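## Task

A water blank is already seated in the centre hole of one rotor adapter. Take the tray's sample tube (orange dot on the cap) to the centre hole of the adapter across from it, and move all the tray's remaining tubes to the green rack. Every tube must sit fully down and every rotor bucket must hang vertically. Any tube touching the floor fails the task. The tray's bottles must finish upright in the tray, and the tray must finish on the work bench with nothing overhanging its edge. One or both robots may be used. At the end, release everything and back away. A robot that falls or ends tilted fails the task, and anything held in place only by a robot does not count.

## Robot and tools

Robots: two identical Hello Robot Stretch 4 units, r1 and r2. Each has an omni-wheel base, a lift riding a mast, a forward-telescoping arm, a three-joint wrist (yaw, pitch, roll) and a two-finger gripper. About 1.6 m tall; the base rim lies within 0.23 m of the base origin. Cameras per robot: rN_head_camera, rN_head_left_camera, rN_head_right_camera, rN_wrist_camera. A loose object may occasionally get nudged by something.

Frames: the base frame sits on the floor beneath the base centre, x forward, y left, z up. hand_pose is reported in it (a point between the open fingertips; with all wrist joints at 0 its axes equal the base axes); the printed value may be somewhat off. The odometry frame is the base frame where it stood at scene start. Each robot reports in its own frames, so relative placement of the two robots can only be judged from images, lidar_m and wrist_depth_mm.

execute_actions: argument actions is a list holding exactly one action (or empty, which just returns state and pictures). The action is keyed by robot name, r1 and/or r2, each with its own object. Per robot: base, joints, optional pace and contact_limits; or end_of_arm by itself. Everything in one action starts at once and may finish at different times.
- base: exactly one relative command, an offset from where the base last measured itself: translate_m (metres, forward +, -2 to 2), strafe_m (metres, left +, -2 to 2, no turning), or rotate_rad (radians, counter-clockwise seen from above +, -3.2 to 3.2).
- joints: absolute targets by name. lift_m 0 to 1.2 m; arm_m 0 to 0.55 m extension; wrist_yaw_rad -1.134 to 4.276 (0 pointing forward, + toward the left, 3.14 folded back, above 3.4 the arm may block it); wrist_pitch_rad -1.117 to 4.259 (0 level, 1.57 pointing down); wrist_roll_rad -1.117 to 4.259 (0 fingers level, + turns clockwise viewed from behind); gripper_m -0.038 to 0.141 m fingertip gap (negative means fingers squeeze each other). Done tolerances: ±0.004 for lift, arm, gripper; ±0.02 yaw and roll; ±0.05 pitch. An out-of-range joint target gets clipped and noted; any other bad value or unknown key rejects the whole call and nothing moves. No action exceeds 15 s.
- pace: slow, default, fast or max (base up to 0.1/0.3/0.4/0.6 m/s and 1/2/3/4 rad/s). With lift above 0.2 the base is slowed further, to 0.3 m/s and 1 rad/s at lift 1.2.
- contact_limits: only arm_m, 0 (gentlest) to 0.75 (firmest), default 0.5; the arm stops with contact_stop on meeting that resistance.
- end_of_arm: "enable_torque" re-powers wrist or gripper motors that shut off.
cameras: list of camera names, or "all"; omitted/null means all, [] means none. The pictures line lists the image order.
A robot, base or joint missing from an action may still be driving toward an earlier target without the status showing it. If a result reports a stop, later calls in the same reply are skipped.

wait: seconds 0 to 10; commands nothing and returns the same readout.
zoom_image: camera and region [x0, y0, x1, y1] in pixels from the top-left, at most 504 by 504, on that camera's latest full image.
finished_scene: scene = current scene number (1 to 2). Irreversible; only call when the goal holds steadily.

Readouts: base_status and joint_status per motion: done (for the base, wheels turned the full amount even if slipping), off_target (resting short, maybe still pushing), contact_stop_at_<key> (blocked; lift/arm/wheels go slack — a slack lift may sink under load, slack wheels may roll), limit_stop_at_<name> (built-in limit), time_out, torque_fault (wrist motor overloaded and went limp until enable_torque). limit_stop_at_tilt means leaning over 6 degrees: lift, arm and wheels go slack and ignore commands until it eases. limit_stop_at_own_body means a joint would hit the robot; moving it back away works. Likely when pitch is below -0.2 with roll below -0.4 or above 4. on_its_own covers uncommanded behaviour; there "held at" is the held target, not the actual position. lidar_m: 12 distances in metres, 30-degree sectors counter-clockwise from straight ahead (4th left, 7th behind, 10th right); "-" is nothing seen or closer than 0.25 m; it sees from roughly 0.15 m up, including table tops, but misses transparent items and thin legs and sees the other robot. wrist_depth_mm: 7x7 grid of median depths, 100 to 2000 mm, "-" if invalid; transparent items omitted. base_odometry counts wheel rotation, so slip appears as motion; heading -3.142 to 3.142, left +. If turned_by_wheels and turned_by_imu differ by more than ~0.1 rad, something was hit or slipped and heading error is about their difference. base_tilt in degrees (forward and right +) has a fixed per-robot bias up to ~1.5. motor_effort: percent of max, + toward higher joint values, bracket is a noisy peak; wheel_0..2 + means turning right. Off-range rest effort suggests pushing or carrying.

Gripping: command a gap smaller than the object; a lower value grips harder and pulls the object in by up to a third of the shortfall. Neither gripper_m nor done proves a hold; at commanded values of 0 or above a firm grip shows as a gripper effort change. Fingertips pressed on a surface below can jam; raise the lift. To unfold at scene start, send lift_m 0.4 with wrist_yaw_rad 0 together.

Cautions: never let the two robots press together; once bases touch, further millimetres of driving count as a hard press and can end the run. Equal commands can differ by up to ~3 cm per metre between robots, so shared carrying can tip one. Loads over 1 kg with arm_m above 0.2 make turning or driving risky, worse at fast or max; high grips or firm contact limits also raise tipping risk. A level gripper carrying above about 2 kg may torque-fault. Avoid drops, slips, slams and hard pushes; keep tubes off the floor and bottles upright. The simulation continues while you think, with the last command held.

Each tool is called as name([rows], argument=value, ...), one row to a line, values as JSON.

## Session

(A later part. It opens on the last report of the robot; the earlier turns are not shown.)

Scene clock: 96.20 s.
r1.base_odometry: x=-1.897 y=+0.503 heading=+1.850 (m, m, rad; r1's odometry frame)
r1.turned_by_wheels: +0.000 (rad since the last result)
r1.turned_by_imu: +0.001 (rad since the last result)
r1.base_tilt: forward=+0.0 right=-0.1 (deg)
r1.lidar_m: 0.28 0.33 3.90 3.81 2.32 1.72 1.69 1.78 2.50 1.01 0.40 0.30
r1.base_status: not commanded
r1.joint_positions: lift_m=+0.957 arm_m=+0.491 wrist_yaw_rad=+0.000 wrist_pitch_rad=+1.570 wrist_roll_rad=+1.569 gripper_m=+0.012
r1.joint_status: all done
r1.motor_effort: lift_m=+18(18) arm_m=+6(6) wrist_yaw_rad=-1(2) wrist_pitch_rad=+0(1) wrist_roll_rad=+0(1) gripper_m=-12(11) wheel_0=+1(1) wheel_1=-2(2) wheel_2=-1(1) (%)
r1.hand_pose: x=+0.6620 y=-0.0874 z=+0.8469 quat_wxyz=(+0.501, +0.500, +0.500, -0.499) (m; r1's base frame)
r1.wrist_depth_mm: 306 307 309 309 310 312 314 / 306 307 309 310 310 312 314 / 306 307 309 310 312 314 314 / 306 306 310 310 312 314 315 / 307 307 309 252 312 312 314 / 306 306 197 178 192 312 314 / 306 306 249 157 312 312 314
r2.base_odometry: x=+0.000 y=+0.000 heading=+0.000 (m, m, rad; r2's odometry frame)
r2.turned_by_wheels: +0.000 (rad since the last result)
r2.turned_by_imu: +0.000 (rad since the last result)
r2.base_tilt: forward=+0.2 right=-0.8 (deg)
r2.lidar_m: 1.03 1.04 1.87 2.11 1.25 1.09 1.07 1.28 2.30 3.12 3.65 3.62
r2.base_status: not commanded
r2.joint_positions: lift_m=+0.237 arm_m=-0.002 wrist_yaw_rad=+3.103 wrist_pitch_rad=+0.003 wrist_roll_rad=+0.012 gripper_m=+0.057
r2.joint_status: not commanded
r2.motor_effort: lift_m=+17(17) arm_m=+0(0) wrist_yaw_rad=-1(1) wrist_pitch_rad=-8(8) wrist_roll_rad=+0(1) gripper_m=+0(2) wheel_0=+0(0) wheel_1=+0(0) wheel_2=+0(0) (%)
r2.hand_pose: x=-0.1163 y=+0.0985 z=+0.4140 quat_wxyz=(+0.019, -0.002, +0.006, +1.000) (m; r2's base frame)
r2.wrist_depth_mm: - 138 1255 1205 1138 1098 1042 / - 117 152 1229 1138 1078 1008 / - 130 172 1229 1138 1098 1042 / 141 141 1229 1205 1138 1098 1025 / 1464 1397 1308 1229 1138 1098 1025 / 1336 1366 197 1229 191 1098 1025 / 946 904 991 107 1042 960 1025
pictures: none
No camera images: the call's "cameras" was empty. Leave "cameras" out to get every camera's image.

execute_actions([
  {"r1":{"joints":{"gripper_m":0.075}}},
], cameras=[])

execute_actions([
  {"r1":{"joints":{"lift_m":1.12}}},
], cameras=[])

execute_actions([
  {"r1":{"base":{"strafe_m":-0.615},"joints":{"arm_m":0.483}}},
], cameras=[])

execute_actions([
  {"r1":{"joints":{"lift_m":1.0}}},
], cameras=["r1_wrist_camera"])

Scene clock: 103.17 s.
r1.base_odometry: x=-1.897 y=+0.503 heading=+1.850 (m, m, rad; r1's odometry frame)
r1.turned_by_wheels: +0.000 (rad since the last result)
r1.turned_by_imu: +0.001 (rad since the last result)
r1.base_tilt: forward=-0.2 right=-0.1 (deg)
r1.lidar_m: 0.29 0.31 3.91 3.81 2.32 1.71 1.69 1.75 2.51 1.00 0.39 0.30
r1.base_status: not commanded
r1.joint_positions: lift_m=+0.957 arm_m=+0.491 wrist_yaw_rad=+0.000 wrist_pitch_rad=+1.570 wrist_roll_rad=+1.569 gripper_m=+0.075
r1.joint_status: all done
r1.motor_effort: lift_m=+18(18) arm_m=+6(6) wrist_yaw_rad=+0(2) wrist_pitch_rad=+0(1) wrist_roll_rad=+2(0) gripper_m=-2(9) wheel_0=+2(2) wheel_1=-2(2) wheel_2=-1(1) (%)
r1.hand_pose: x=+0.6620 y=-0.0874 z=+0.8469 quat_wxyz=(+0.501, +0.500, +0.500, -0.499) (m; r1's base frame)
r1.wrist_depth_mm: 307 307 309 310 312 312 314 / 307 307 309 310 310 312 314 / 307 307 309 309 312 314 314 / 306 309 309 310 310 312 314 / 306 309 309 251 310 314 314 / 306 307 202 189 200 314 314 / 306 307 279 151 312 312 314
r2.base_odometry: x=+0.000 y=+0.000 heading=+0.000 (m, m, rad; r2's odometry frame)
r2.turned_by_wheels: +0.000 (rad since the last result)
r2.turned_by_imu: +0.000 (rad since the last result)
r2.base_tilt: forward=+0.2 right=-0.5 (deg)
r2.lidar_m: 1.02 1.07 1.86 2.11 1.25 1.07 1.08 1.28 2.31 3.12 3.66 3.59
r2.base_status: not commanded
r2.joint_positions: lift_m=+0.237 arm_m=-0.002 wrist_yaw_rad=+3.103 wrist_pitch_rad=+0.003 wrist_roll_rad=+0.012 gripper_m=+0.057
r2.joint_status: not commanded
r2.motor_effort: lift_m=+17(17) arm_m=+0(0) wrist_yaw_rad=-2(1) wrist_pitch_rad=-9(8) wrist_roll_rad=-1(0) gripper_m=-6(0) wheel_0=+0(0) wheel_1=+0(0) wheel_2=+0(0) (%)
r2.hand_pose: x=-0.1163 y=+0.0985 z=+0.4140 quat_wxyz=(+0.019, -0.002, +0.006, +1.000) (m; r2's base frame)
r2.wrist_depth_mm: - 138 1281 1205 1160 1078 1042 / - 117 151 1205 1138 1098 1008 / - 130 172 1205 1138 1078 1025 / 141 141 1281 1229 1160 1078 1025 / 1537 1430 1308 1229 1138 1098 1025 / 1336 1397 197 1205 191 1098 1042 / 960 931 991 107 1042 946 1025
pictures: none
No camera images: the call's "cameras" was empty. Leave "cameras" out to get every camera's image.

Scene clock: 104.93 s.
r1.base_odometry: x=-1.897 y=+0.503 heading=+1.850 (m, m, rad; r1's odometry frame)
r1.turned_by_wheels: +0.000 (rad since the last result)
r1.turned_by_imu: +0.001 (rad since the last result)
r1.base_tilt: forward=-0.2 right=-0.3 (deg)
r1.lidar_m: 0.28 0.31 3.91 3.81 2.30 1.73 1.69 1.76 2.51 1.01 0.40 0.30
r1.base_status: not commanded
r1.joint_positions: lift_m=+1.120 arm_m=+0.491 wrist_yaw_rad=+0.000 wrist_pitch_rad=+1.570 wrist_roll_rad=+1.569 gripper_m=+0.075
r1.joint_status: all done
r1.motor_effort: lift_m=+23(23) arm_m=+6(6) wrist_yaw_rad=-2(0) wrist_pitch_rad=+0(1) wrist_roll_rad=+1(1) gripper_m=-3(4) wheel_0=+1(1) wheel_1=-2(2) wheel_2=-1(1) (%)
r1.hand_pose: x=+0.6620 y=-0.0874 z=+1.0095 quat_wxyz=(+0.501, +0.500, +0.500, -0.499) (m; r1's base frame)
r1.wrist_depth_mm: 469 469 473 473 477 477 484 / 469 469 469 477 473 480 480 / 466 469 473 473 477 477 484 / 466 469 473 473 477 477 480 / 469 469 473 415 473 477 480 / 469 469 202 469 200 480 477 / 469 473 473 151 477 477 480
r2.base_odometry: x=+0.000 y=+0.000 heading=+0.000 (m, m, rad; r2's odometry frame)
r2.turned_by_wheels: +0.000 (rad since the last result)
r2.turned_by_imu: +0.000 (rad since the last result)
r2.base_tilt: forward=+0.3 right=-0.5 (deg)
r2.lidar_m: 1.01 1.03 1.86 2.12 1.24 1.08 1.08 1.28 2.32 3.12 3.65 3.60
r2.base_status: not commanded
r2.joint_positions: lift_m=+0.237 arm_m=-0.002 wrist_yaw_rad=+3.103 wrist_pitch_rad=+0.003 wrist_roll_rad=+0.012 gripper_m=+0.057
r2.joint_status: not commanded
r2.motor_effort: lift_m=+17(17) arm_m=+0(0) wrist_yaw_rad=-2(1) wrist_pitch_rad=-8(8) wrist_roll_rad=+0(1) gripper_m=+0(1) wheel_0=+0(0) wheel_1=+0(0) wheel_2=+0(0) (%)
r2.hand_pose: x=-0.1163 y=+0.0985 z=+0.4140 quat_wxyz=(+0.019, -0.002, +0.006, +1.000) (m; r2's base frame)
r2.wrist_depth_mm: - 138 1281 1205 1138 1078 1025 / - 117 152 1229 1138 1078 1025 / - 130 172 1229 1160 1098 1042 / 140 141 1281 1229 1138 1078 1042 / 1464 1430 1308 1229 1160 1098 1042 / 1366 1336 198 1205 192 1078 1060 / 946 917 991 107 1042 931 1008
pictures: none
No camera images: the call's "cameras" was empty. Leave "cameras" out to get every camera's image.

Scene clock: 108.30 s.
r1.base_odometry: x=-1.306 y=+0.672 heading=+1.850 (m, m, rad; r1's odometry frame)
r1.turned_by_wheels: +0.000 (rad since the last result)
r1.turned_by_imu: +0.001 (rad since the last result)
r1.base_tilt: forward=-0.2 right=-0.2 (deg)
r1.lidar_m: 0.25 0.28 0.41 4.42 2.32 1.77 1.72 1.79 2.53 0.91 0.37 0.27
r1.base_status: done
r1.joint_positions: lift_m=+1.120 arm_m=+0.484 wrist_yaw_rad=+0.000 wrist_pitch_rad=+1.570 wrist_roll_rad=+1.569 gripper_m=+0.075
r1.joint_status: all done
r1.motor_effort: lift_m=+22(23) arm_m=-7(6) wrist_yaw_rad=-2(1) wrist_pitch_rad=-1(1) wrist_roll_rad=+2(2) gripper_m=-2(1) wheel_0=+0(11) wheel_1=-1(8) wheel_2=-1(1) (%)
r1.hand_pose: x=+0.6553 y=-0.0874 z=+1.0096 quat_wxyz=(+0.501, +0.500, +0.500, -0.499) (m; r1's base frame)
r1.wrist_depth_mm: 466 469 469 477 473 480 484 / 469 473 469 473 477 477 480 / 469 469 473 473 477 477 480 / 469 469 473 473 477 477 480 / 469 469 469 413 404 402 480 / 466 469 202 413 200 477 480 / 469 445 469 151 473 480 480
r2.base_odometry: x=+0.000 y=+0.000 heading=+0.000 (m, m, rad; r2's odometry frame)
r2.turned_by_wheels: +0.000 (rad since the last result)
r2.turned_by_imu: +0.000 (rad since the last result)
r2.base_tilt: forward=+0.1 right=-0.6 (deg)
r2.lidar_m: 1.02 1.05 1.86 2.12 1.23 1.09 1.08 1.28 2.31 3.10 3.64 3.62
r2.base_status: not commanded
r2.joint_positions: lift_m=+0.237 arm_m=-0.002 wrist_yaw_rad=+3.103 wrist_pitch_rad=+0.003 wrist_roll_rad=+0.012 gripper_m=+0.057
r2.joint_status: not commanded
r2.motor_effort: lift_m=+17(17) arm_m=+0(0) wrist_yaw_rad=+0(1) wrist_pitch_rad=-8(7) wrist_roll_rad=-2(0) gripper_m=-2(1) wheel_0=+0(0) wheel_1=+0(0) wheel_2=+0(0) (%)
r2.hand_pose: x=-0.1163 y=+0.0985 z=+0.4140 quat_wxyz=(+0.019, -0.002, +0.006, +1.000) (m; r2's base frame)
r2.wrist_depth_mm: - 138 1255 1205 1138 1078 1042 / - 117 152 1229 1160 1078 1025 / - 130 172 1229 1138 1098 1042 / 141 141 1281 1229 1160 1078 1042 / 1499 1430 1336 1229 1138 1098 1025 / 1366 1366 198 1205 191 1098 1042 / 946 904 991 107 1042 960 1008
pictures: none
No camera images: the call's "cameras" was empty. Leave "cameras" out to get every camera's image.

Scene clock: 109.83 s.
r1.base_odometry: x=-1.306 y=+0.672 heading=+1.850 (m, m, rad; r1's odometry frame)
r1.turned_by_wheels: +0.000 (rad since the last result)
r1.turned_by_imu: +0.000 (rad since the last result)
r1.base_tilt: forward=-0.2 right=-0.1 (deg)
r1.lidar_m: 0.26 0.29 0.42 4.43 2.32 1.77 1.71 1.77 2.54 0.90 0.36 0.27
r1.base_status: not commanded
r1.joint_positions: lift_m=+1.000 arm_m=+0.484 wrist_yaw_rad=+0.000 wrist_pitch_rad=+1.567 wrist_roll_rad=+1.570 gripper_m=+0.075
r1.joint_status: all done
r1.motor_effort: lift_m=+17(20) arm_m=-7(7) wrist_yaw_rad=-1(2) wrist_pitch_rad=+9(8) wrist_roll_rad=+0(1) gripper_m=-2(6) wheel_0=+0(0) wheel_1=-1(1) wheel_2=-1(1) (%)
r1.hand_pose: x=+0.6562 y=-0.0874 z=+0.8900 quat_wxyz=(+0.501, +0.501, +0.499, -0.499) (m; r1's base frame)
r1.wrist_depth_mm: 353 353 353 355 355 355 357 / 351 353 355 355 355 357 359 / 351 353 353 355 357 357 359 / 351 351 353 353 355 355 357 / 309 349 351 291 353 248 286 / 307 349 213 291 200 216 192 / 307 349 334 146 353 223 -
r2.base_odometry: x=+0.000 y=+0.000 heading=+0.000 (m, m, rad; r2's odometry frame)
r2.turned_by_wheels: +0.000 (rad since the last result)
r2.turned_by_imu: +0.000 (rad since the last result)
r2.base_tilt: forward=+0.1 right=-0.6 (deg)
r2.lidar_m: 1.00 1.03 1.85 2.10 1.25 1.09 1.10 1.29 2.31 3.12 3.66 3.62
r2.base_status: not commanded
r2.joint_positions: lift_m=+0.237 arm_m=-0.002 wrist_yaw_rad=+3.103 wrist_pitch_rad=+0.003 wrist_roll_rad=+0.012 gripper_m=+0.057
r2.joint_status: not commanded
r2.motor_effort: lift_m=+17(17) arm_m=+0(0) wrist_yaw_rad=-1(1) wrist_pitch_rad=-8(9) wrist_roll_rad=+0(1) gripper_m=-3(2) wheel_0=+0(0) wheel_1=+0(0) wheel_2=+0(0) (%)
r2.hand_pose: x=-0.1163 y=+0.0985 z=+0.4140 quat_wxyz=(+0.019, -0.002, +0.006, +1.000) (m; r2's base frame)
r2.wrist_depth_mm: - 138 1281 1205 1138 1078 1008 / - 117 151 1205 1160 1078 1042 / - 130 172 1205 1138 1098 1042 / 141 141 1308 1229 1138 1078 1025 / 1464 1430 1308 1229 1138 1118 1042 / 1308 1366 198 1205 191 1098 1042 / 960 904 991 107 1060 946 1008
pictures: r1_wrist_camera
Images, in order (width x height): r1_wrist_camera 616x392.

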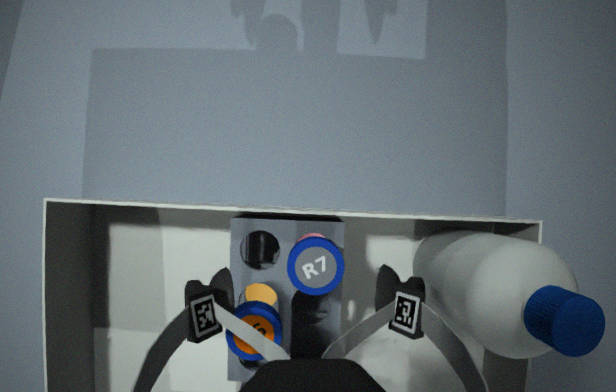

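execute_actions([
  {"r1":{"base":{"strafe_m":-0.0125},"joints":{"arm_m":0.479,"lift_m":1.01},"pace":"slow"}},
], cameras=[])

execute_actions([
  {"r1":{"joints":{"lift_m":0.957},"pace":"slow"}},
], cameras=[])

execute_actions([
  {"r1":{"joints":{"gripper_m":0.012}}},
], cameras=["r1_wrist_camera"])

Scene clock: 115.30 s.
r1.base_odometry: x=-1.294 y=+0.676 heading=+1.850 (m, m, rad; r1's odometry frame)
r1.turned_by_wheels: +0.000 (rad since the last result)
r1.turned_by_imu: +0.001 (rad since the last result)
r1.base_tilt: forward=-0.1 right=-0.1 (deg)
r1.lidar_m: 0.25 0.29 0.41 4.42 2.34 1.77 1.71 1.78 2.55 0.90 0.37 0.28
r1.base_status: done
r1.joint_positions: lift_m=+1.010 arm_m=+0.480 wrist_yaw_rad=+0.000 wrist_pitch_rad=+1.570 wrist_roll_rad=+1.570 gripper_m=+0.075
r1.joint_status: all done
r1.motor_effort: lift_m=+23(23) arm_m=-7(6) wrist_yaw_rad=+0(1) wrist_pitch_rad=+1(9) wrist_roll_rad=+1(0) gripper_m=-4(4) wheel_0=+1(4) wheel_1=-2(5) wheel_2=-1(0) (%)
r1.hand_pose: x=+0.6514 y=-0.0874 z=+0.8995 quat_wxyz=(+0.501, +0.500, +0.500, -0.499) (m; r1's base frame)
r1.wrist_depth_mm: 359 359 359 364 364 366 368 / 357 359 359 364 364 364 368 / 357 359 364 364 364 366 368 / 359 359 362 364 364 366 366 / 317 355 357 300 355 294 368 / 317 357 202 300 200 222 220 / 315 355 268 151 364 220 -
r2.base_odometry: x=+0.000 y=+0.000 heading=+0.000 (m, m, rad; r2's odometry frame)
r2.turned_by_wheels: +0.000 (rad since the last result)
r2.turned_by_imu: +0.000 (rad since the last result)
r2.base_tilt: forward=+0.2 right=-0.6 (deg)
r2.lidar_m: 1.02 1.07 1.88 2.09 1.25 1.08 1.09 1.30 2.31 3.11 3.64 3.61
r2.base_status: not commanded
r2.joint_positions: lift_m=+0.237 arm_m=-0.002 wrist_yaw_rad=+3.103 wrist_pitch_rad=+0.003 wrist_roll_rad=+0.012 gripper_m=+0.057
r2.joint_status: not commanded
r2.motor_effort: lift_m=+17(17) arm_m=+0(0) wrist_yaw_rad=-2(1) wrist_pitch_rad=-7(9) wrist_roll_rad=-1(0) gripper_m=+0(3) wheel_0=+0(0) wheel_1=+0(0) wheel_2=+0(0) (%)
r2.hand_pose: x=-0.1163 y=+0.0985 z=+0.4140 quat_wxyz=(+0.019, -0.002, +0.006, +1.000) (m; r2's base frame)
r2.wrist_depth_mm: - 138 1281 1182 1160 1098 1025 / - 117 151 1205 1138 1078 1042 / - 130 172 1229 1138 1118 1042 / 141 141 1281 1229 1160 1078 1042 / 1499 1397 1308 1229 1160 1098 1042 / 1336 1366 197 1229 192 1078 1042 / 931 904 991 107 1025 946 1025
pictures: none
No camera images: the call's "cameras" was empty. Leave "cameras" out to get every camera's image.

Scene clock: 116.60 s.
r1.base_odometry: x=-1.294 y=+0.676 heading=+1.850 (m, m, rad; r1's odometry frame)
r1.turned_by_wheels: +0.000 (rad since the last result)
r1.turned_by_imu: +0.000 (rad since the last result)
r1.base_tilt: forward=-0.1 right=+0.0 (deg)
r1.lidar_m: 0.25 0.30 0.41 4.43 2.35 1.78 1.71 1.79 2.54 0.92 0.36 0.27
r1.base_status: not commanded
r1.joint_positions: lift_m=+0.957 arm_m=+0.480 wrist_yaw_rad=+0.000 wrist_pitch_rad=+1.570 wrist_roll_rad=+1.570 gripper_m=+0.075
r1.joint_status: all done
r1.motor_effort: lift_m=+18(22) arm_m=-7(7) wrist_yaw_rad=+0(1) wrist_pitch_rad=+0(0) wrist_roll_rad=-1(0) gripper_m=-1(1) wheel_0=+1(1) wheel_1=-2(2) wheel_2=-1(1) (%)
r1.hand_pose: x=+0.6514 y=-0.0874 z=+0.8469 quat_wxyz=(+0.501, +0.500, +0.500, -0.499) (m; r1's base frame)
r1.wrist_depth_mm: 306 307 309 310 310 312 314 / 306 307 309 310 312 312 314 / 306 309 309 310 310 312 315 / 306 307 310 310 312 312 314 / 298 306 254 248 309 252 253 / 298 306 202 186 200 201 172 / 297 304 189 151 309 175 -
r2.base_odometry: x=+0.000 y=+0.000 heading=+0.000 (m, m, rad; r2's odometry frame)
r2.turned_by_wheels: +0.000 (rad since the last result)
r2.turned_by_imu: +0.000 (rad since the last result)
r2.base_tilt: forward=+0.2 right=-0.7 (deg)
r2.lidar_m: 1.03 1.06 1.88 2.11 1.24 1.08 1.07 1.28 2.32 3.11 3.65 3.62
r2.base_status: not commanded
r2.joint_positions: lift_m=+0.237 arm_m=-0.002 wrist_yaw_rad=+3.103 wrist_pitch_rad=+0.003 wrist_roll_rad=+0.012 gripper_m=+0.057
r2.joint_status: not commanded
r2.motor_effort: lift_m=+17(17) arm_m=+0(0) wrist_yaw_rad=-1(1) wrist_pitch_rad=-8(7) wrist_roll_rad=+1(1) gripper_m=-2(4) wheel_0=+0(0) wheel_1=+0(0) wheel_2=+0(0) (%)
r2.hand_pose: x=-0.1163 y=+0.0985 z=+0.4140 quat_wxyz=(+0.019, -0.002, +0.006, +1.000) (m; r2's base frame)
r2.wrist_depth_mm: - 138 1255 1205 1160 1098 1025 / - 117 152 1205 1138 1118 1025 / - 130 172 1229 1160 1060 1042 / 141 141 1281 1229 1160 1098 1008 / 1537 1397 1308 1255 1160 1098 1042 / 1336 1366 197 1229 191 1118 1042 / 960 931 991 107 1042 960 1025
pictures: none
No camera images: the call's "cameras" was empty. Leave "cameras" out to get every camera's image.

Scene clock: 118.03 s.
r1.base_odometry: x=-1.294 y=+0.676 heading=+1.850 (m, m, rad; r1's odometry frame)
r1.turned_by_wheels: +0.000 (rad since the last result)
r1.turned_by_imu: +0.000 (rad since the last result)
r1.base_tilt: forward=-0.1 right=-0.1 (deg)
r1.lidar_m: 0.26 0.29 0.40 4.43 2.34 1.77 1.71 1.78 2.54 0.93 0.36 0.27
r1.base_status: not commanded
r1.joint_positions: lift_m=+0.957 arm_m=+0.480 wrist_yaw_rad=+0.000 wrist_pitch_rad=+1.570 wrist_roll_rad=+1.570 gripper_m=+0.012
r1.joint_status: all done
r1.motor_effort: lift_m=+18(18) arm_m=-7(7) wrist_yaw_rad=+0(1) wrist_pitch_rad=+1(0) wrist_roll_rad=+1(1) gripper_m=-11(11) wheel_0=+2(2) wheel_1=-2(2) wheel_2=-1(1) (%)
r1.hand_pose: x=+0.6514 y=-0.0874 z=+0.8469 quat_wxyz=(+0.501, +0.500, +0.500, -0.499) (m; r1's base frame)
r1.wrist_depth_mm: 306 307 309 309 310 314 314 / 307 307 307 310 310 314 314 / 306 309 309 310 310 312 312 / 306 307 307 310 310 314 315 / 298 306 301 248 309 251 246 / 298 306 196 181 193 204 172 / 298 306 185 157 309 172 -
r2.base_odometry: x=+0.000 y=+0.000 heading=+0.000 (m, m, rad; r2's odometry frame)
r2.turned_by_wheels: +0.000 (rad since the last result)
r2.turned_by_imu: +0.000 (rad since the last result)
r2.base_tilt: forward=+0.2 right=-0.4 (deg)
r2.lidar_m: 1.03 1.05 1.89 2.11 1.24 1.07 1.10 1.29 2.31 3.12 3.64 3.61
r2.base_status: not commanded
r2.joint_positions: lift_m=+0.237 arm_m=-0.002 wrist_yaw_rad=+3.103 wrist_pitch_rad=+0.003 wrist_roll_rad=+0.012 gripper_m=+0.057
r2.joint_status: not commanded
r2.motor_effort: lift_m=+17(17) arm_m=+0(0) wrist_yaw_rad=+0(2) wrist_pitch_rad=-9(9) wrist_roll_rad=+1(1) gripper_m=-2(4) wheel_0=+0(0) wheel_1=+0(0) wheel_2=+0(0) (%)
r2.hand_pose: x=-0.1163 y=+0.0985 z=+0.4140 quat_wxyz=(+0.019, -0.002, +0.006, +1.000) (m; r2's base frame)
r2.wrist_depth_mm: - 138 1255 1205 1160 1098 1042 / - 117 152 1205 1160 1078 1025 / - 130 172 1229 1160 1098 1042 / 141 141 1255 1205 1160 1078 1042 / 1499 1397 1336 1229 1160 1098 1042 / 1336 1366 198 1205 191 1098 1042 / 946 931 991 107 1042 946 1008
pictures: r1_wrist_camera
Images, in order (width x height): r1_wrist_camera 616x392.

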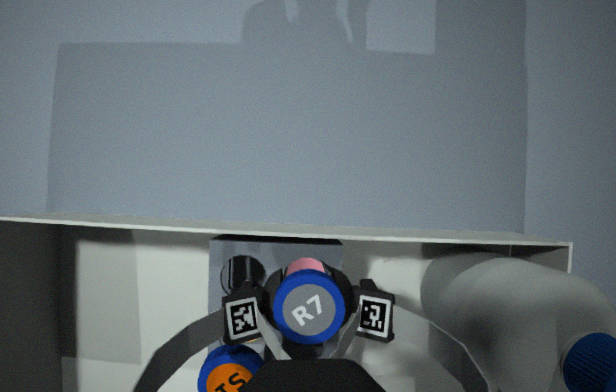

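execute_actions([
  {"r1":{"joints":{"lift_m":1.12}}},
], cameras=[])

execute_actions([
  {"r1":{"base":{"strafe_m":0.6665},"joints":{"arm_m":0.53}}},
], cameras=[])

execute_actions([
  {"r1":{"joints":{"lift_m":1.04}}},
], cameras=["r1_wrist_camera"])

zoom_image(camera="r1_wrist_camera", region=[220, 180, 390, 330])

Scene clock: 125.27 s.
r1.base_odometry: x=-1.294 y=+0.676 heading=+1.850 (m, m, rad; r1's odometry frame)
r1.turned_by_wheels: +0.000 (rad since the last result)
r1.turned_by_imu: +0.001 (rad since the last result)
r1.base_tilt: forward=-0.1 right=-0.2 (deg)
r1.lidar_m: 0.26 0.29 0.41 4.44 2.32 1.78 1.71 1.79 2.55 0.91 0.36 0.26
r1.base_status: not commanded
r1.joint_positions: lift_m=+1.120 arm_m=+0.480 wrist_yaw_rad=+0.000 wrist_pitch_rad=+1.570 wrist_roll_rad=+1.570 gripper_m=+0.012
r1.joint_status: all done
r1.motor_effort: lift_m=+23(24) arm_m=-7(7) wrist_yaw_rad=-1(1) wrist_pitch_rad=+0(1) wrist_roll_rad=+1(1) gripper_m=-11(10) wheel_0=+1(2) wheel_1=-2(2) wheel_2=-1(1) (%)
r1.hand_pose: x=+0.6514 y=-0.0874 z=+1.0095 quat_wxyz=(+0.501, +0.500, +0.500, -0.499) (m; r1's base frame)
r1.wrist_depth_mm: 466 466 473 473 473 477 480 / 469 469 473 473 477 480 480 / 466 469 473 473 477 477 480 / 469 469 473 473 477 480 477 / 466 469 466 413 455 477 484 / 469 469 196 180 193 477 477 / 466 449 469 157 473 477 480
r2.base_odometry: x=+0.000 y=+0.000 heading=+0.000 (m, m, rad; r2's odometry frame)
r2.turned_by_wheels: +0.000 (rad since the last result)
r2.turned_by_imu: +0.000 (rad since the last result)
r2.base_tilt: forward=+0.2 right=-0.6 (deg)
r2.lidar_m: 1.01 1.05 1.88 2.11 1.25 1.08 1.09 1.29 2.31 3.10 3.66 3.61
r2.base_status: not commanded
r2.joint_positions: lift_m=+0.237 arm_m=-0.002 wrist_yaw_rad=+3.103 wrist_pitch_rad=+0.003 wrist_roll_rad=+0.012 gripper_m=+0.057
r2.joint_status: not commanded
r2.motor_effort: lift_m=+17(17) arm_m=+0(0) wrist_yaw_rad=+1(1) wrist_pitch_rad=-8(8) wrist_roll_rad=+0(1) gripper_m=-7(1) wheel_0=+0(0) wheel_1=+0(0) wheel_2=+0(0) (%)
r2.hand_pose: x=-0.1163 y=+0.0985 z=+0.4140 quat_wxyz=(+0.019, -0.002, +0.006, +1.000) (m; r2's base frame)
r2.wrist_depth_mm: - 138 1281 1255 1138 1098 1025 / - 117 152 1229 1138 1098 1042 / - 130 172 1255 1182 1078 1042 / 141 141 1255 1229 1160 1098 1042 / 1464 1397 1308 1229 1138 1098 1042 / 1336 1366 198 1229 191 1078 1060 / 960 917 991 107 1060 960 1025
pictures: none
No camera images: the call's "cameras" was empty. Leave "cameras" out to get every camera's image.

Scene clock: 128.80 s.
r1.base_odometry: x=-1.935 y=+0.492 heading=+1.850 (m, m, rad; r1's odometry frame)
r1.turned_by_wheels: +0.000 (rad since the last result)
r1.turned_by_imu: +0.000 (rad since the last result)
r1.base_tilt: forward=-0.2 right=-0.2 (deg)
r1.lidar_m: 0.29 0.31 3.87 3.77 2.33 1.71 1.70 1.76 2.50 1.03 0.38 0.29
r1.base_status: done
r1.joint_positions: lift_m=+1.120 arm_m=+0.529 wrist_yaw_rad=+0.000 wrist_pitch_rad=+1.570 wrist_roll_rad=+1.570 gripper_m=+0.012
r1.joint_status: all done
r1.motor_effort: lift_m=+23(23) arm_m=+7(8) wrist_yaw_rad=-2(1) wrist_pitch_rad=+0(0) wrist_roll_rad=+0(0) gripper_m=-13(9) wheel_0=+0(12) wheel_1=+0(6) wheel_2=-1(0) (%)
r1.hand_pose: x=+0.7000 y=-0.0874 z=+1.0095 quat_wxyz=(+0.501, +0.500, +0.500, -0.499) (m; r1's base frame)
r1.wrist_depth_mm: 466 469 469 473 473 477 480 / 469 473 469 477 477 477 480 / 466 466 473 469 473 480 480 / 469 466 469 469 477 477 480 / 469 469 473 418 477 473 480 / 469 466 196 180 192 480 480 / 469 469 469 157 473 477 480
r2.base_odometry: x=+0.000 y=+0.000 heading=+0.000 (m, m, rad; r2's odometry frame)
r2.turned_by_wheels: +0.000 (rad since the last result)
r2.turned_by_imu: +0.000 (rad since the last result)
r2.base_tilt: forward=+0.1 right=-0.6 (deg)
r2.lidar_m: 1.02 1.06 1.86 2.11 1.25 1.08 1.08 1.29 2.31 3.10 3.67 3.62
r2.base_status: not commanded
r2.joint_positions: lift_m=+0.237 arm_m=-0.002 wrist_yaw_rad=+3.103 wrist_pitch_rad=+0.003 wrist_roll_rad=+0.012 gripper_m=+0.057
r2.joint_status: not commanded
r2.motor_effort: lift_m=+17(17) arm_m=+0(0) wrist_yaw_rad=-2(3) wrist_pitch_rad=-8(7) wrist_roll_rad=+0(1) gripper_m=-5(1) wheel_0=+0(0) wheel_1=+0(0) wheel_2=+0(0) (%)
r2.hand_pose: x=-0.1163 y=+0.0985 z=+0.4140 quat_wxyz=(+0.019, -0.002, +0.006, +1.000) (m; r2's base frame)
r2.wrist_depth_mm: - 138 1281 1229 1160 1098 1042 / - 117 152 1229 1160 1098 1025 / - 130 172 1229 1160 1098 1042 / 140 141 1255 1255 1160 1078 1025 / 1499 1430 1308 1229 1138 1098 1025 / 1336 1366 198 1205 191 1078 1042 / 960 931 991 107 1025 946 1008
pictures: none
No camera images: the call's "cameras" was empty. Leave "cameras" out to get every camera's image.

Scene clock: 130.13 s.
r1.base_odometry: x=-1.935 y=+0.492 heading=+1.850 (m, m, rad; r1's odometry frame)
r1.turned_by_wheels: +0.000 (rad since the last result)
r1.turned_by_imu: +0.000 (rad since the last result)
r1.base_tilt: forward=-0.2 right=-0.1 (deg)
r1.lidar_m: 0.28 0.32 3.88 3.78 2.33 1.71 1.68 1.78 2.49 1.02 0.41 0.31
r1.base_status: not commanded
r1.joint_positions: lift_m=+1.040 arm_m=+0.529 wrist_yaw_rad=+0.000 wrist_pitch_rad=+1.570 wrist_roll_rad=+1.570 gripper_m=+0.012
r1.joint_status: all done
r1.motor_effort: lift_m=+18(22) arm_m=+6(7) wrist_yaw_rad=-2(4) wrist_pitch_rad=+0(1) wrist_roll_rad=-1(1) gripper_m=-12(10) wheel_0=+0(1) wheel_1=+0(0) wheel_2=-1(1) (%)
r1.hand_pose: x=+0.7000 y=-0.0874 z=+0.9299 quat_wxyz=(+0.501, +0.500, +0.500, -0.499) (m; r1's base frame)
r1.wrist_depth_mm: 387 392 389 394 397 397 399 / 389 389 389 394 394 397 397 / 389 392 392 397 397 397 399 / 389 389 394 387 394 397 399 / 389 392 394 334 394 397 399 / 389 389 196 180 192 397 397 / 389 389 392 157 397 397 397
r2.base_odometry: x=+0.000 y=+0.000 heading=+0.000 (m, m, rad; r2's odometry frame)
r2.turned_by_wheels: +0.000 (rad since the last result)
r2.turned_by_imu: +0.000 (rad since the last result)
r2.base_tilt: forward=+0.2 right=-0.7 (deg)
r2.lidar_m: 1.02 1.06 1.88 2.12 1.23 1.07 1.08 1.30 2.33 3.12 3.65 3.61
r2.base_status: not commanded
r2.joint_positions: lift_m=+0.237 arm_m=-0.002 wrist_yaw_rad=+3.103 wrist_pitch_rad=+0.003 wrist_roll_rad=+0.012 gripper_m=+0.057
r2.joint_status: not commanded
r2.motor_effort: lift_m=+17(17) arm_m=+0(0) wrist_yaw_rad=+0(0) wrist_pitch_rad=-7(7) wrist_roll_rad=+1(0) gripper_m=-1(3) wheel_0=+0(0) wheel_1=+0(0) wheel_2=+0(0) (%)
r2.hand_pose: x=-0.1163 y=+0.0985 z=+0.4140 quat_wxyz=(+0.019, -0.002, +0.006, +1.000) (m; r2's base frame)
r2.wrist_depth_mm: - 138 1229 1229 1182 1078 1025 / - 117 152 1229 1138 1078 1025 / - 130 172 1229 1138 1078 1042 / 140 141 1255 1229 1138 1078 1025 / 1499 1397 1336 1205 1160 1078 1042 / 1336 1397 198 1205 192 1098 1060 / 960 917 976 107 1025 946 1008
pictures: r1_wrist_camera
Images, in order (width x height): r1_wrist_camera 616x392.

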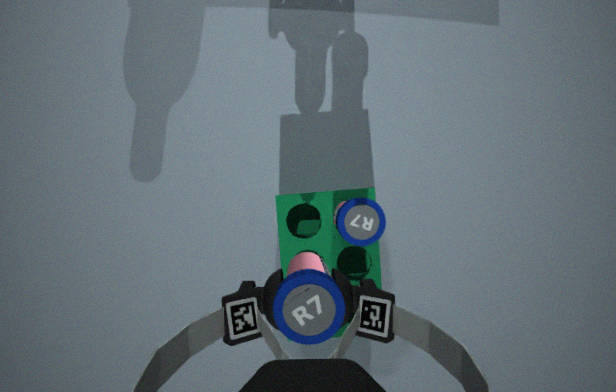

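Region (220, 180, 390, 330) of r1_wrist_camera's 616x392 image, scaled by 2.965; it fills the top 445 rows of this view, and the rest is white.

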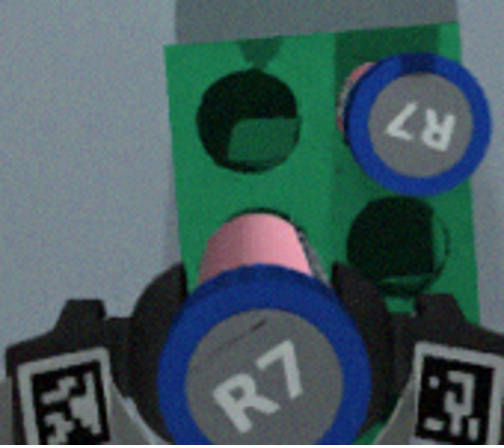

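execute_actions([
  {"r1":{"joints":{"lift_m":0.957},"pace":"slow"}},
], cameras=[])

Scene clock: 135.90 s.
r1.base_odometry: x=-1.935 y=+0.492 heading=+1.850 (m, m, rad; r1's odometry frame)
r1.turned_by_wheels: +0.000 (rad since the last result)
r1.turned_by_imu: +0.001 (rad since the last result)
r1.base_tilt: forward=+0.0 right=-0.2 (deg)
r1.lidar_m: 0.28 0.33 3.87 3.78 2.32 1.73 1.68 1.76 2.48 1.01 0.40 0.30
r1.base_status: not commanded
r1.joint_positions: lift_m=+0.957 arm_m=+0.529 wrist_yaw_rad=+0.000 wrist_pitch_rad=+1.570 wrist_roll_rad=+1.570 gripper_m=+0.012
r1.joint_status: all done
r1.motor_effort: lift_m=+18(18) arm_m=+6(6) wrist_yaw_rad=-1(1) wrist_pitch_rad=+0(1) wrist_roll_rad=+0(0) gripper_m=-14(13) wheel_0=+0(1) wheel_1=+0(0) wheel_2=-1(1) (%)
r1.hand_pose: x=+0.7000 y=-0.0874 z=+0.8469 quat_wxyz=(+0.500, +0.500, +0.500, -0.500) (m; r1's base frame)
r1.wrist_depth_mm: 306 307 309 309 310 312 315 / 306 307 307 309 312 312 314 / 307 306 309 310 310 312 312 / 306 307 309 252 250 312 315 / 306 306 309 250 281 314 314 / 306 307 196 180 192 314 315 / 306 307 309 157 273 312 312
r2.base_odometry: x=+0.000 y=+0.000 heading=+0.000 (m, m, rad; r2's odometry frame)
r2.turned_by_wheels: +0.000 (rad since the last result)
r2.turned_by_imu: +0.000 (rad since the last result)
r2.base_tilt: forward=+0.3 right=-0.7 (deg)
r2.lidar_m: 1.00 1.05 1.86 2.11 1.24 1.09 1.09 1.27 2.31 3.12 3.63 3.60
r2.base_status: not commanded
r2.joint_positions: lift_m=+0.237 arm_m=-0.002 wrist_yaw_rad=+3.103 wrist_pitch_rad=+0.003 wrist_roll_rad=+0.012 gripper_m=+0.057
r2.joint_status: not commanded
r2.motor_effort: lift_m=+17(17) arm_m=+0(0) wrist_yaw_rad=+0(1) wrist_pitch_rad=-9(8) wrist_roll_rad=+1(1) gripper_m=-5(2) wheel_0=+0(0) wheel_1=+0(0) wheel_2=+0(0) (%)
r2.hand_pose: x=-0.1163 y=+0.0985 z=+0.4140 quat_wxyz=(+0.019, -0.002, +0.006, +1.000) (m; r2's base frame)
r2.wrist_depth_mm: - 138 1255 1229 1138 1060 1025 / - 117 151 1205 1138 1078 1042 / - 130 172 1255 1138 1078 1042 / 140 141 1281 1229 1182 1098 1042 / 1499 1397 1308 1229 1160 1098 1042 / 1336 1366 198 1229 192 1098 1025 / 976 904 991 107 1025 946 1025
pictures: none
No camera images: the call's "cameras" was empty. Leave "cameras" out to get every camera's image.

execute_actions([
  {"r1":{"joints":{"gripper_m":0.075}}},
], cameras=[])

execute_actions([
  {"r1":{"joints":{"lift_m":1.12}}},
], cameras=[])

execute_actions([
  {"r1":{"base":{"strafe_m":-0.504},"joints":{"arm_m":0.486,"wrist_roll_rad":0}}},
], cameras=[])

execute_actions([
  {"r1":{"joints":{"lift_m":1.0}}},
], cameras=["r1_wrist_camera"])

Scene clock: 145.53 s.
r1.base_odometry: x=-1.935 y=+0.492 heading=+1.850 (m, m, rad; r1's odometry frame)
r1.turned_by_wheels: +0.000 (rad since the last result)
r1.turned_by_imu: +0.001 (rad since the last result)
r1.base_tilt: forward=-0.1 right=-0.2 (deg)
r1.lidar_m: 0.28 0.33 3.87 3.76 2.32 1.72 1.69 1.76 2.51 1.01 0.40 0.30
r1.base_status: not commanded
r1.joint_positions: lift_m=+0.957 arm_m=+0.529 wrist_yaw_rad=+0.000 wrist_pitch_rad=+1.570 wrist_roll_rad=+1.570 gripper_m=+0.075
r1.joint_status: all done
r1.motor_effort: lift_m=+18(18) arm_m=+7(7) wrist_yaw_rad=+0(1) wrist_pitch_rad=-2(0) wrist_roll_rad=+0(2) gripper_m=-4(10) wheel_0=+0(0) wheel_1=+0(0) wheel_2=-1(1) (%)
r1.hand_pose: x=+0.7000 y=-0.0874 z=+0.8469 quat_wxyz=(+0.500, +0.500, +0.500, -0.500) (m; r1's base frame)
r1.wrist_depth_mm: 307 307 309 310 312 312 315 / 306 307 307 309 310 312 315 / 306 307 309 310 312 314 312 / 306 307 310 252 251 312 314 / 306 307 309 250 281 314 315 / 306 307 202 189 201 314 314 / 304 306 309 151 310 312 315
r2.base_odometry: x=+0.000 y=+0.000 heading=+0.000 (m, m, rad; r2's odometry frame)
r2.turned_by_wheels: +0.000 (rad since the last result)
r2.turned_by_imu: +0.000 (rad since the last result)
r2.base_tilt: forward=+0.1 right=-0.7 (deg)
r2.lidar_m: 1.04 1.06 1.85 2.10 1.26 1.07 1.08 1.29 2.31 3.12 3.64 3.61
r2.base_status: not commanded
r2.joint_positions: lift_m=+0.237 arm_m=-0.002 wrist_yaw_rad=+3.103 wrist_pitch_rad=+0.003 wrist_roll_rad=+0.012 gripper_m=+0.057
r2.joint_status: not commanded
r2.motor_effort: lift_m=+17(17) arm_m=+0(0) wrist_yaw_rad=+0(1) wrist_pitch_rad=-8(7) wrist_roll_rad=+1(1) gripper_m=-1(4) wheel_0=+0(0) wheel_1=+0(0) wheel_2=+0(0) (%)
r2.hand_pose: x=-0.1163 y=+0.0985 z=+0.4140 quat_wxyz=(+0.019, -0.002, +0.006, +1.000) (m; r2's base frame)
r2.wrist_depth_mm: - 138 1255 1205 1138 1098 1025 / - 117 152 1229 1160 1098 1060 / - 130 172 1229 1160 1078 1025 / 140 141 1281 1229 1160 1078 1025 / 1499 1397 1336 1255 1138 1078 1042 / 1366 1336 198 1205 191 1118 1042 / 946 917 991 107 1042 946 1008
pictures: none
No camera images: the call's "cameras" was empty. Leave "cameras" out to get every camera's image.

Scene clock: 147.30 s.
r1.base_odometry: x=-1.935 y=+0.492 heading=+1.850 (m, m, rad; r1's odometry frame)
r1.turned_by_wheels: +0.000 (rad since the last result)
r1.turned_by_imu: +0.001 (rad since the last result)
r1.base_tilt: forward=+0.0 right=-0.2 (deg)
r1.lidar_m: 0.29 0.32 3.88 3.76 2.32 1.72 1.69 1.76 2.49 1.01 0.40 0.30
r1.base_status: not commanded
r1.joint_positions: lift_m=+1.120 arm_m=+0.529 wrist_yaw_rad=+0.000 wrist_pitch_rad=+1.570 wrist_roll_rad=+1.570 gripper_m=+0.075
r1.joint_status: all done
r1.motor_effort: lift_m=+23(24) arm_m=+6(7) wrist_yaw_rad=-1(3) wrist_pitch_rad=-1(0) wrist_roll_rad=+0(0) gripper_m=-3(2) wheel_0=+0(0) wheel_1=+0(0) wheel_2=-1(1) (%)
r1.hand_pose: x=+0.7000 y=-0.0874 z=+1.0095 quat_wxyz=(+0.500, +0.500, +0.500, -0.500) (m; r1's base frame)
r1.wrist_depth_mm: 469 469 473 473 473 477 480 / 469 466 469 473 477 477 480 / 469 469 473 473 477 477 484 / 469 469 473 469 477 477 480 / 469 469 469 415 477 477 484 / 469 469 202 473 200 477 480 / 466 466 473 151 477 480 480
r2.base_odometry: x=+0.000 y=+0.000 heading=+0.000 (m, m, rad; r2's odometry frame)
r2.turned_by_wheels: +0.000 (rad since the last result)
r2.turned_by_imu: +0.000 (rad since the last result)
r2.base_tilt: forward=+0.2 right=-0.6 (deg)
r2.lidar_m: 1.02 1.05 1.87 2.11 1.25 1.08 1.08 1.27 2.34 3.11 3.66 3.61
r2.base_status: not commanded
r2.joint_positions: lift_m=+0.237 arm_m=-0.002 wrist_yaw_rad=+3.103 wrist_pitch_rad=+0.003 wrist_roll_rad=+0.012 gripper_m=+0.057
r2.joint_status: not commanded
r2.motor_effort: lift_m=+17(17) arm_m=+0(0) wrist_yaw_rad=-1(1) wrist_pitch_rad=-8(8) wrist_roll_rad=+1(2) gripper_m=-2(2) wheel_0=+0(0) wheel_1=+0(0) wheel_2=+0(0) (%)
r2.hand_pose: x=-0.1163 y=+0.0985 z=+0.4140 quat_wxyz=(+0.019, -0.002, +0.006, +1.000) (m; r2's base frame)
r2.wrist_depth_mm: - 138 1229 1205 1118 1078 1025 / - 117 152 1205 1160 1098 1025 / - 130 172 1255 1138 1098 1042 / 141 141 1255 1255 1138 1118 1025 / 1499 1430 1308 1229 1160 1098 1042 / 1336 1366 198 1205 191 1098 1060 / 960 917 991 107 1042 931 1025
pictures: none
No camera images: the call's "cameras" was empty. Leave "cameras" out to get every camera's image.

Scene clock: 150.30 s.
r1.base_odometry: x=-1.450 y=+0.631 heading=+1.850 (m, m, rad; r1's odometry frame)
r1.turned_by_wheels: +0.000 (rad since the last result)
r1.turned_by_imu: +0.001 (rad since the last result)
r1.base_tilt: forward=-0.1 right=-0.2 (deg)
r1.lidar_m: 0.27 0.29 0.43 4.27 2.31 1.77 1.71 1.78 2.53 1.01 0.38 0.27
r1.base_status: done
r1.joint_positions: lift_m=+1.120 arm_m=+0.487 wrist_yaw_rad=+0.000 wrist_pitch_rad=+1.570 wrist_roll_rad=+0.001 gripper_m=+0.075
r1.joint_status: all done
r1.motor_effort: lift_m=+22(23) arm_m=-7(8) wrist_yaw_rad=+0(2) wrist_pitch_rad=-2(1) wrist_roll_rad=-2(5) gripper_m=-2(4) wheel_0=+0(10) wheel_1=-1(8) wheel_2=-1(2) (%)
r1.hand_pose: x=+0.6583 y=-0.0874 z=+1.0096 quat_wxyz=(+0.707, +0.000, +0.707, +0.000) (m; r1's base frame)
r1.wrist_depth_mm: 469 469 469 473 473 477 477 / 466 473 334 459 473 473 477 / 473 469 473 473 469 473 477 / 469 469 462 466 466 466 473 / 473 473 410 413 415 442 477 / 473 473 202 469 200 473 477 / 473 477 473 151 433 430 477
r2.base_odometry: x=+0.000 y=+0.000 heading=+0.000 (m, m, rad; r2's odometry frame)
r2.turned_by_wheels: +0.000 (rad since the last result)
r2.turned_by_imu: +0.000 (rad since the last result)
r2.base_tilt: forward=+0.0 right=-0.5 (deg)
r2.lidar_m: 1.01 1.05 1.86 2.13 1.27 1.07 1.08 1.28 2.33 3.11 3.64 3.61
r2.base_status: not commanded
r2.joint_positions: lift_m=+0.237 arm_m=-0.002 wrist_yaw_rad=+3.103 wrist_pitch_rad=+0.003 wrist_roll_rad=+0.012 gripper_m=+0.057
r2.joint_status: not commanded
r2.motor_effort: lift_m=+17(17) arm_m=+0(0) wrist_yaw_rad=-1(0) wrist_pitch_rad=-8(8) wrist_roll_rad=-2(1) gripper_m=-2(2) wheel_0=+0(0) wheel_1=+0(0) wheel_2=+0(0) (%)
r2.hand_pose: x=-0.1163 y=+0.0985 z=+0.4140 quat_wxyz=(+0.019, -0.002, +0.006, +1.000) (m; r2's base frame)
r2.wrist_depth_mm: - 138 1255 1229 1160 1098 1025 / - 117 152 1205 1160 1078 1025 / - 130 172 1229 1160 1098 1042 / 141 141 1255 1255 1160 1078 1042 / 1464 1397 1336 1229 1160 1078 1025 / 1308 1336 198 1229 191 1078 1025 / 946 917 991 107 1042 946 1042
pictures: none
No camera images: the call's "cameras" was empty. Leave "cameras" out to get every camera's image.

Scene clock: 151.83 s.
r1.base_odometry: x=-1.450 y=+0.631 heading=+1.850 (m, m, rad; r1's odometry frame)
r1.turned_by_wheels: +0.000 (rad since the last result)
r1.turned_by_imu: +0.000 (rad since the last result)
r1.base_tilt: forward=+0.0 right=-0.1 (deg)
r1.lidar_m: 0.26 0.29 0.43 4.27 2.31 1.76 1.70 1.80 2.52 1.02 0.38 0.28
r1.base_status: not commanded
r1.joint_positions: lift_m=+1.000 arm_m=+0.487 wrist_yaw_rad=+0.000 wrist_pitch_rad=+1.570 wrist_roll_rad=+0.001 gripper_m=+0.075
r1.joint_status: all done
r1.motor_effort: lift_m=+18(20) arm_m=-7(7) wrist_yaw_rad=-2(0) wrist_pitch_rad=-1(1) wrist_roll_rad=-2(3) gripper_m=-1(4) wheel_0=+0(0) wheel_1=-1(1) wheel_2=-1(1) (%)
r1.hand_pose: x=+0.6583 y=-0.0874 z=+0.8899 quat_wxyz=(+0.707, +0.000, +0.707, +0.000) (m; r1's base frame)
r1.wrist_depth_mm: 349 349 206 332 336 319 298 / 349 351 246 349 349 351 307 / 351 351 349 349 349 349 307 / 349 351 343 343 351 345 306 / 351 353 290 290 324 293 291 / 351 353 202 290 200 332 293 / 351 351 351 151 353 334 306
r2.base_odometry: x=+0.000 y=+0.000 heading=+0.000 (m, m, rad; r2's odometry frame)
r2.turned_by_wheels: +0.000 (rad since the last result)
r2.turned_by_imu: +0.000 (rad since the last result)
r2.base_tilt: forward=+0.3 right=-0.5 (deg)
r2.lidar_m: 1.01 1.05 1.87 2.10 1.21 1.08 1.08 1.28 2.30 3.11 3.68 3.61
r2.base_status: not commanded
r2.joint_positions: lift_m=+0.237 arm_m=-0.002 wrist_yaw_rad=+3.103 wrist_pitch_rad=+0.003 wrist_roll_rad=+0.012 gripper_m=+0.057
r2.joint_status: not commanded
r2.motor_effort: lift_m=+17(17) arm_m=+0(0) wrist_yaw_rad=-1(2) wrist_pitch_rad=-8(8) wrist_roll_rad=-1(2) gripper_m=-4(5) wheel_0=+0(0) wheel_1=+0(0) wheel_2=+0(0) (%)
r2.hand_pose: x=-0.1163 y=+0.0985 z=+0.4140 quat_wxyz=(+0.019, -0.002, +0.006, +1.000) (m; r2's base frame)
r2.wrist_depth_mm: - 138 1255 1182 1118 1098 1025 / - 117 152 1229 1138 1098 1025 / - 130 172 1229 1160 1078 1042 / 141 141 1255 1229 1160 1118 1025 / 1499 1397 1308 1229 1118 1118 1042 / 1336 1366 198 1229 191 1078 1042 / 946 904 991 107 1042 946 1008
pictures: r1_wrist_camera
Images, in order (width x height): r1_wrist_camera 616x392.

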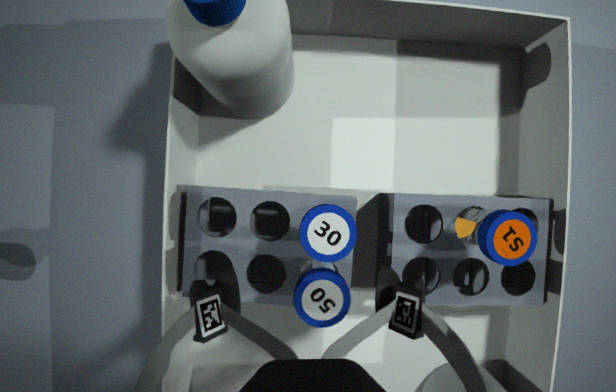

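execute_actions([
  {"r1":{"base":{"strafe_m":-0.008},"joints":{"arm_m":0.482},"pace":"slow"}},
], cameras=[])

execute_actions([
  {"r1":{"joints":{"lift_m":0.957},"pace":"slow"}},
], cameras=[])

execute_actions([
  {"r1":{"joints":{"gripper_m":0.012}}},
], cameras=["r1_wrist_camera"])

Scene clock: 157.73 s.
r1.base_odometry: x=-1.443 y=+0.633 heading=+1.849 (m, m, rad; r1's odometry frame)
r1.turned_by_wheels: +0.000 (rad since the last result)
r1.turned_by_imu: +0.001 (rad since the last result)
r1.base_tilt: forward=-0.3 right=-0.1 (deg)
r1.lidar_m: 0.25 0.28 0.42 4.27 2.32 1.77 1.71 1.78 2.53 1.02 0.38 0.27
r1.base_status: done
r1.joint_positions: lift_m=+1.000 arm_m=+0.483 wrist_yaw_rad=+0.000 wrist_pitch_rad=+1.570 wrist_roll_rad=+0.001 gripper_m=+0.075
r1.joint_status: all done
r1.motor_effort: lift_m=+18(18) arm_m=-7(7) wrist_yaw_rad=-1(0) wrist_pitch_rad=-1(0) wrist_roll_rad=-2(2) gripper_m=-3(3) wheel_0=+0(5) wheel_1=-1(6) wheel_2=-1(0) (%)
r1.hand_pose: x=+0.6543 y=-0.0874 z=+0.8899 quat_wxyz=(+0.707, +0.000, +0.707, +0.000) (m; r1's base frame)
r1.wrist_depth_mm: 349 349 207 343 343 327 294 / 351 349 270 349 351 349 293 / 351 351 349 351 351 351 294 / 349 351 319 345 347 291 293 / 351 351 290 291 320 291 325 / 351 353 202 351 200 322 296 / 353 351 351 151 353 324 294
r2.base_odometry: x=+0.000 y=+0.000 heading=+0.000 (m, m, rad; r2's odometry frame)
r2.turned_by_wheels: +0.000 (rad since the last result)
r2.turned_by_imu: +0.000 (rad since the last result)
r2.base_tilt: forward=+0.2 right=-0.7 (deg)
r2.lidar_m: 1.02 1.06 1.87 2.11 1.23 1.08 1.09 1.29 2.29 3.11 3.65 3.62
r2.base_status: not commanded
r2.joint_positions: lift_m=+0.237 arm_m=-0.002 wrist_yaw_rad=+3.103 wrist_pitch_rad=+0.003 wrist_roll_rad=+0.012 gripper_m=+0.057
r2.joint_status: not commanded
r2.motor_effort: lift_m=+17(17) arm_m=+0(0) wrist_yaw_rad=+0(1) wrist_pitch_rad=-9(9) wrist_roll_rad=-1(1) gripper_m=-3(0) wheel_0=+0(0) wheel_1=+0(0) wheel_2=+0(0) (%)
r2.hand_pose: x=-0.1163 y=+0.0985 z=+0.4140 quat_wxyz=(+0.019, -0.002, +0.006, +1.000) (m; r2's base frame)
r2.wrist_depth_mm: - 138 1255 1229 1160 1118 1025 / - 117 152 1182 1160 1078 1025 / - 130 172 1229 1138 1078 1025 / 141 141 1308 1255 1138 1098 1042 / 1499 1464 1308 1229 1160 1098 1042 / 1308 1366 198 1229 192 1098 1042 / 946 931 1008 107 1042 931 1025
pictures: none
No camera images: the call's "cameras" was empty. Leave "cameras" out to get every camera's image.

Scene clock: 158.93 s.
r1.base_odometry: x=-1.443 y=+0.633 heading=+1.849 (m, m, rad; r1's odometry frame)
r1.turned_by_wheels: +0.000 (rad since the last result)
r1.turned_by_imu: +0.000 (rad since the last result)
r1.base_tilt: forward=-0.1 right=-0.1 (deg)
r1.lidar_m: 0.28 0.30 0.42 4.28 2.31 1.77 1.70 1.77 2.52 1.00 0.36 0.28
r1.base_status: not commanded
r1.joint_positions: lift_m=+0.957 arm_m=+0.483 wrist_yaw_rad=+0.000 wrist_pitch_rad=+1.570 wrist_roll_rad=+0.001 gripper_m=+0.075
r1.joint_status: all done
r1.motor_effort: lift_m=+18(17) arm_m=-7(7) wrist_yaw_rad=-1(0) wrist_pitch_rad=-1(1) wrist_roll_rad=-3(1) gripper_m=+0(3) wheel_0=+0(0) wheel_1=-1(1) wheel_2=-1(1) (%)
r1.hand_pose: x=+0.6543 y=-0.0874 z=+0.8469 quat_wxyz=(+0.707, +0.000, +0.707, +0.000) (m; r1's base frame)
r1.wrist_depth_mm: 306 307 178 306 307 307 293 / 307 307 270 306 307 307 294 / 307 298 306 307 306 307 293 / 307 270 278 247 307 248 263 / 307 257 247 186 283 248 186 / 310 282 202 186 200 278 272 / 309 270 306 151 307 309 277
r2.base_odometry: x=+0.000 y=+0.000 heading=+0.000 (m, m, rad; r2's odometry frame)
r2.turned_by_wheels: +0.000 (rad since the last result)
r2.turned_by_imu: +0.000 (rad since the last result)
r2.base_tilt: forward=+0.3 right=-0.7 (deg)
r2.lidar_m: 1.04 1.04 1.87 2.11 1.25 1.05 1.08 1.28 2.30 3.12 3.65 3.63
r2.base_status: not commanded
r2.joint_positions: lift_m=+0.237 arm_m=-0.002 wrist_yaw_rad=+3.103 wrist_pitch_rad=+0.003 wrist_roll_rad=+0.012 gripper_m=+0.057
r2.joint_status: not commanded
r2.motor_effort: lift_m=+17(17) arm_m=+0(0) wrist_yaw_rad=-1(0) wrist_pitch_rad=-9(8) wrist_roll_rad=+1(0) gripper_m=+0(3) wheel_0=+0(0) wheel_1=+0(0) wheel_2=+0(0) (%)
r2.hand_pose: x=-0.1163 y=+0.0985 z=+0.4140 quat_wxyz=(+0.019, -0.002, +0.006, +1.000) (m; r2's base frame)
r2.wrist_depth_mm: - 138 1281 1205 1160 1060 1042 / - 117 152 1229 1160 1078 1025 / - 130 171 1255 1138 1098 1042 / 140 141 1255 1255 1160 1098 1042 / 1537 1397 1308 1255 1160 1078 1042 / 1336 1397 198 1205 192 1118 1042 / 946 904 976 107 1025 946 1008
pictures: none
No camera images: the call's "cameras" was empty. Leave "cameras" out to get every camera's image.

Scene clock: 160.37 s.
r1.base_odometry: x=-1.443 y=+0.633 heading=+1.849 (m, m, rad; r1's odometry frame)
r1.turned_by_wheels: +0.000 (rad since the last result)
r1.turned_by_imu: +0.000 (rad since the last result)
r1.base_tilt: forward=-0.2 right=-0.1 (deg)
r1.lidar_m: 0.27 0.29 0.42 4.27 2.31 1.78 1.70 1.80 2.52 1.01 0.39 0.26
r1.base_status: not commanded
r1.joint_positions: lift_m=+0.957 arm_m=+0.483 wrist_yaw_rad=+0.000 wrist_pitch_rad=+1.570 wrist_roll_rad=+0.001 gripper_m=+0.012
r1.joint_status: all done
r1.motor_effort: lift_m=+18(18) arm_m=-7(7) wrist_yaw_rad=-2(0) wrist_pitch_rad=-2(0) wrist_roll_rad=-4(3) gripper_m=-13(13) wheel_0=+0(0) wheel_1=-1(0) wheel_2=-1(1) (%)
r1.hand_pose: x=+0.6543 y=-0.0874 z=+0.8469 quat_wxyz=(+0.707, +0.000, +0.707, +0.000) (m; r1's base frame)
r1.wrist_depth_mm: 307 306 178 306 306 307 293 / 306 306 271 306 307 307 294 / 306 297 306 307 309 307 293 / 307 270 278 247 307 251 262 / 307 258 276 186 281 248 186 / 309 282 196 180 193 279 272 / 309 258 306 157 309 309 277
r2.base_odometry: x=+0.000 y=+0.000 heading=+0.000 (m, m, rad; r2's odometry frame)
r2.turned_by_wheels: +0.000 (rad since the last result)
r2.turned_by_imu: +0.000 (rad since the last result)
r2.base_tilt: forward=+0.3 right=-0.6 (deg)
r2.lidar_m: 1.02 1.04 1.86 2.10 1.24 1.07 1.09 1.29 2.33 3.11 3.67 3.62
r2.base_status: not commanded
r2.joint_positions: lift_m=+0.237 arm_m=-0.002 wrist_yaw_rad=+3.103 wrist_pitch_rad=+0.003 wrist_roll_rad=+0.012 gripper_m=+0.057
r2.joint_status: not commanded
r2.motor_effort: lift_m=+17(17) arm_m=+0(0) wrist_yaw_rad=-2(1) wrist_pitch_rad=-7(8) wrist_roll_rad=+0(1) gripper_m=-6(1) wheel_0=+0(0) wheel_1=+0(0) wheel_2=+0(0) (%)
r2.hand_pose: x=-0.1163 y=+0.0985 z=+0.4140 quat_wxyz=(+0.019, -0.002, +0.006, +1.000) (m; r2's base frame)
r2.wrist_depth_mm: - 138 1255 1229 1138 1098 1008 / - 117 152 1205 1160 1078 1025 / - 130 172 1229 1160 1078 1025 / 141 141 1255 1255 1160 1098 1025 / 1464 1397 1308 1255 1138 1098 1060 / 1366 1366 198 1205 191 1098 1042 / 960 917 991 107 1060 946 1008
pictures: r1_wrist_camera
Images, in order (width x height): r1_wrist_camera 616x392.

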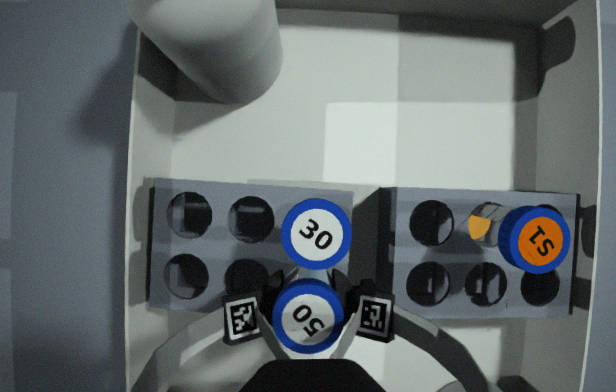

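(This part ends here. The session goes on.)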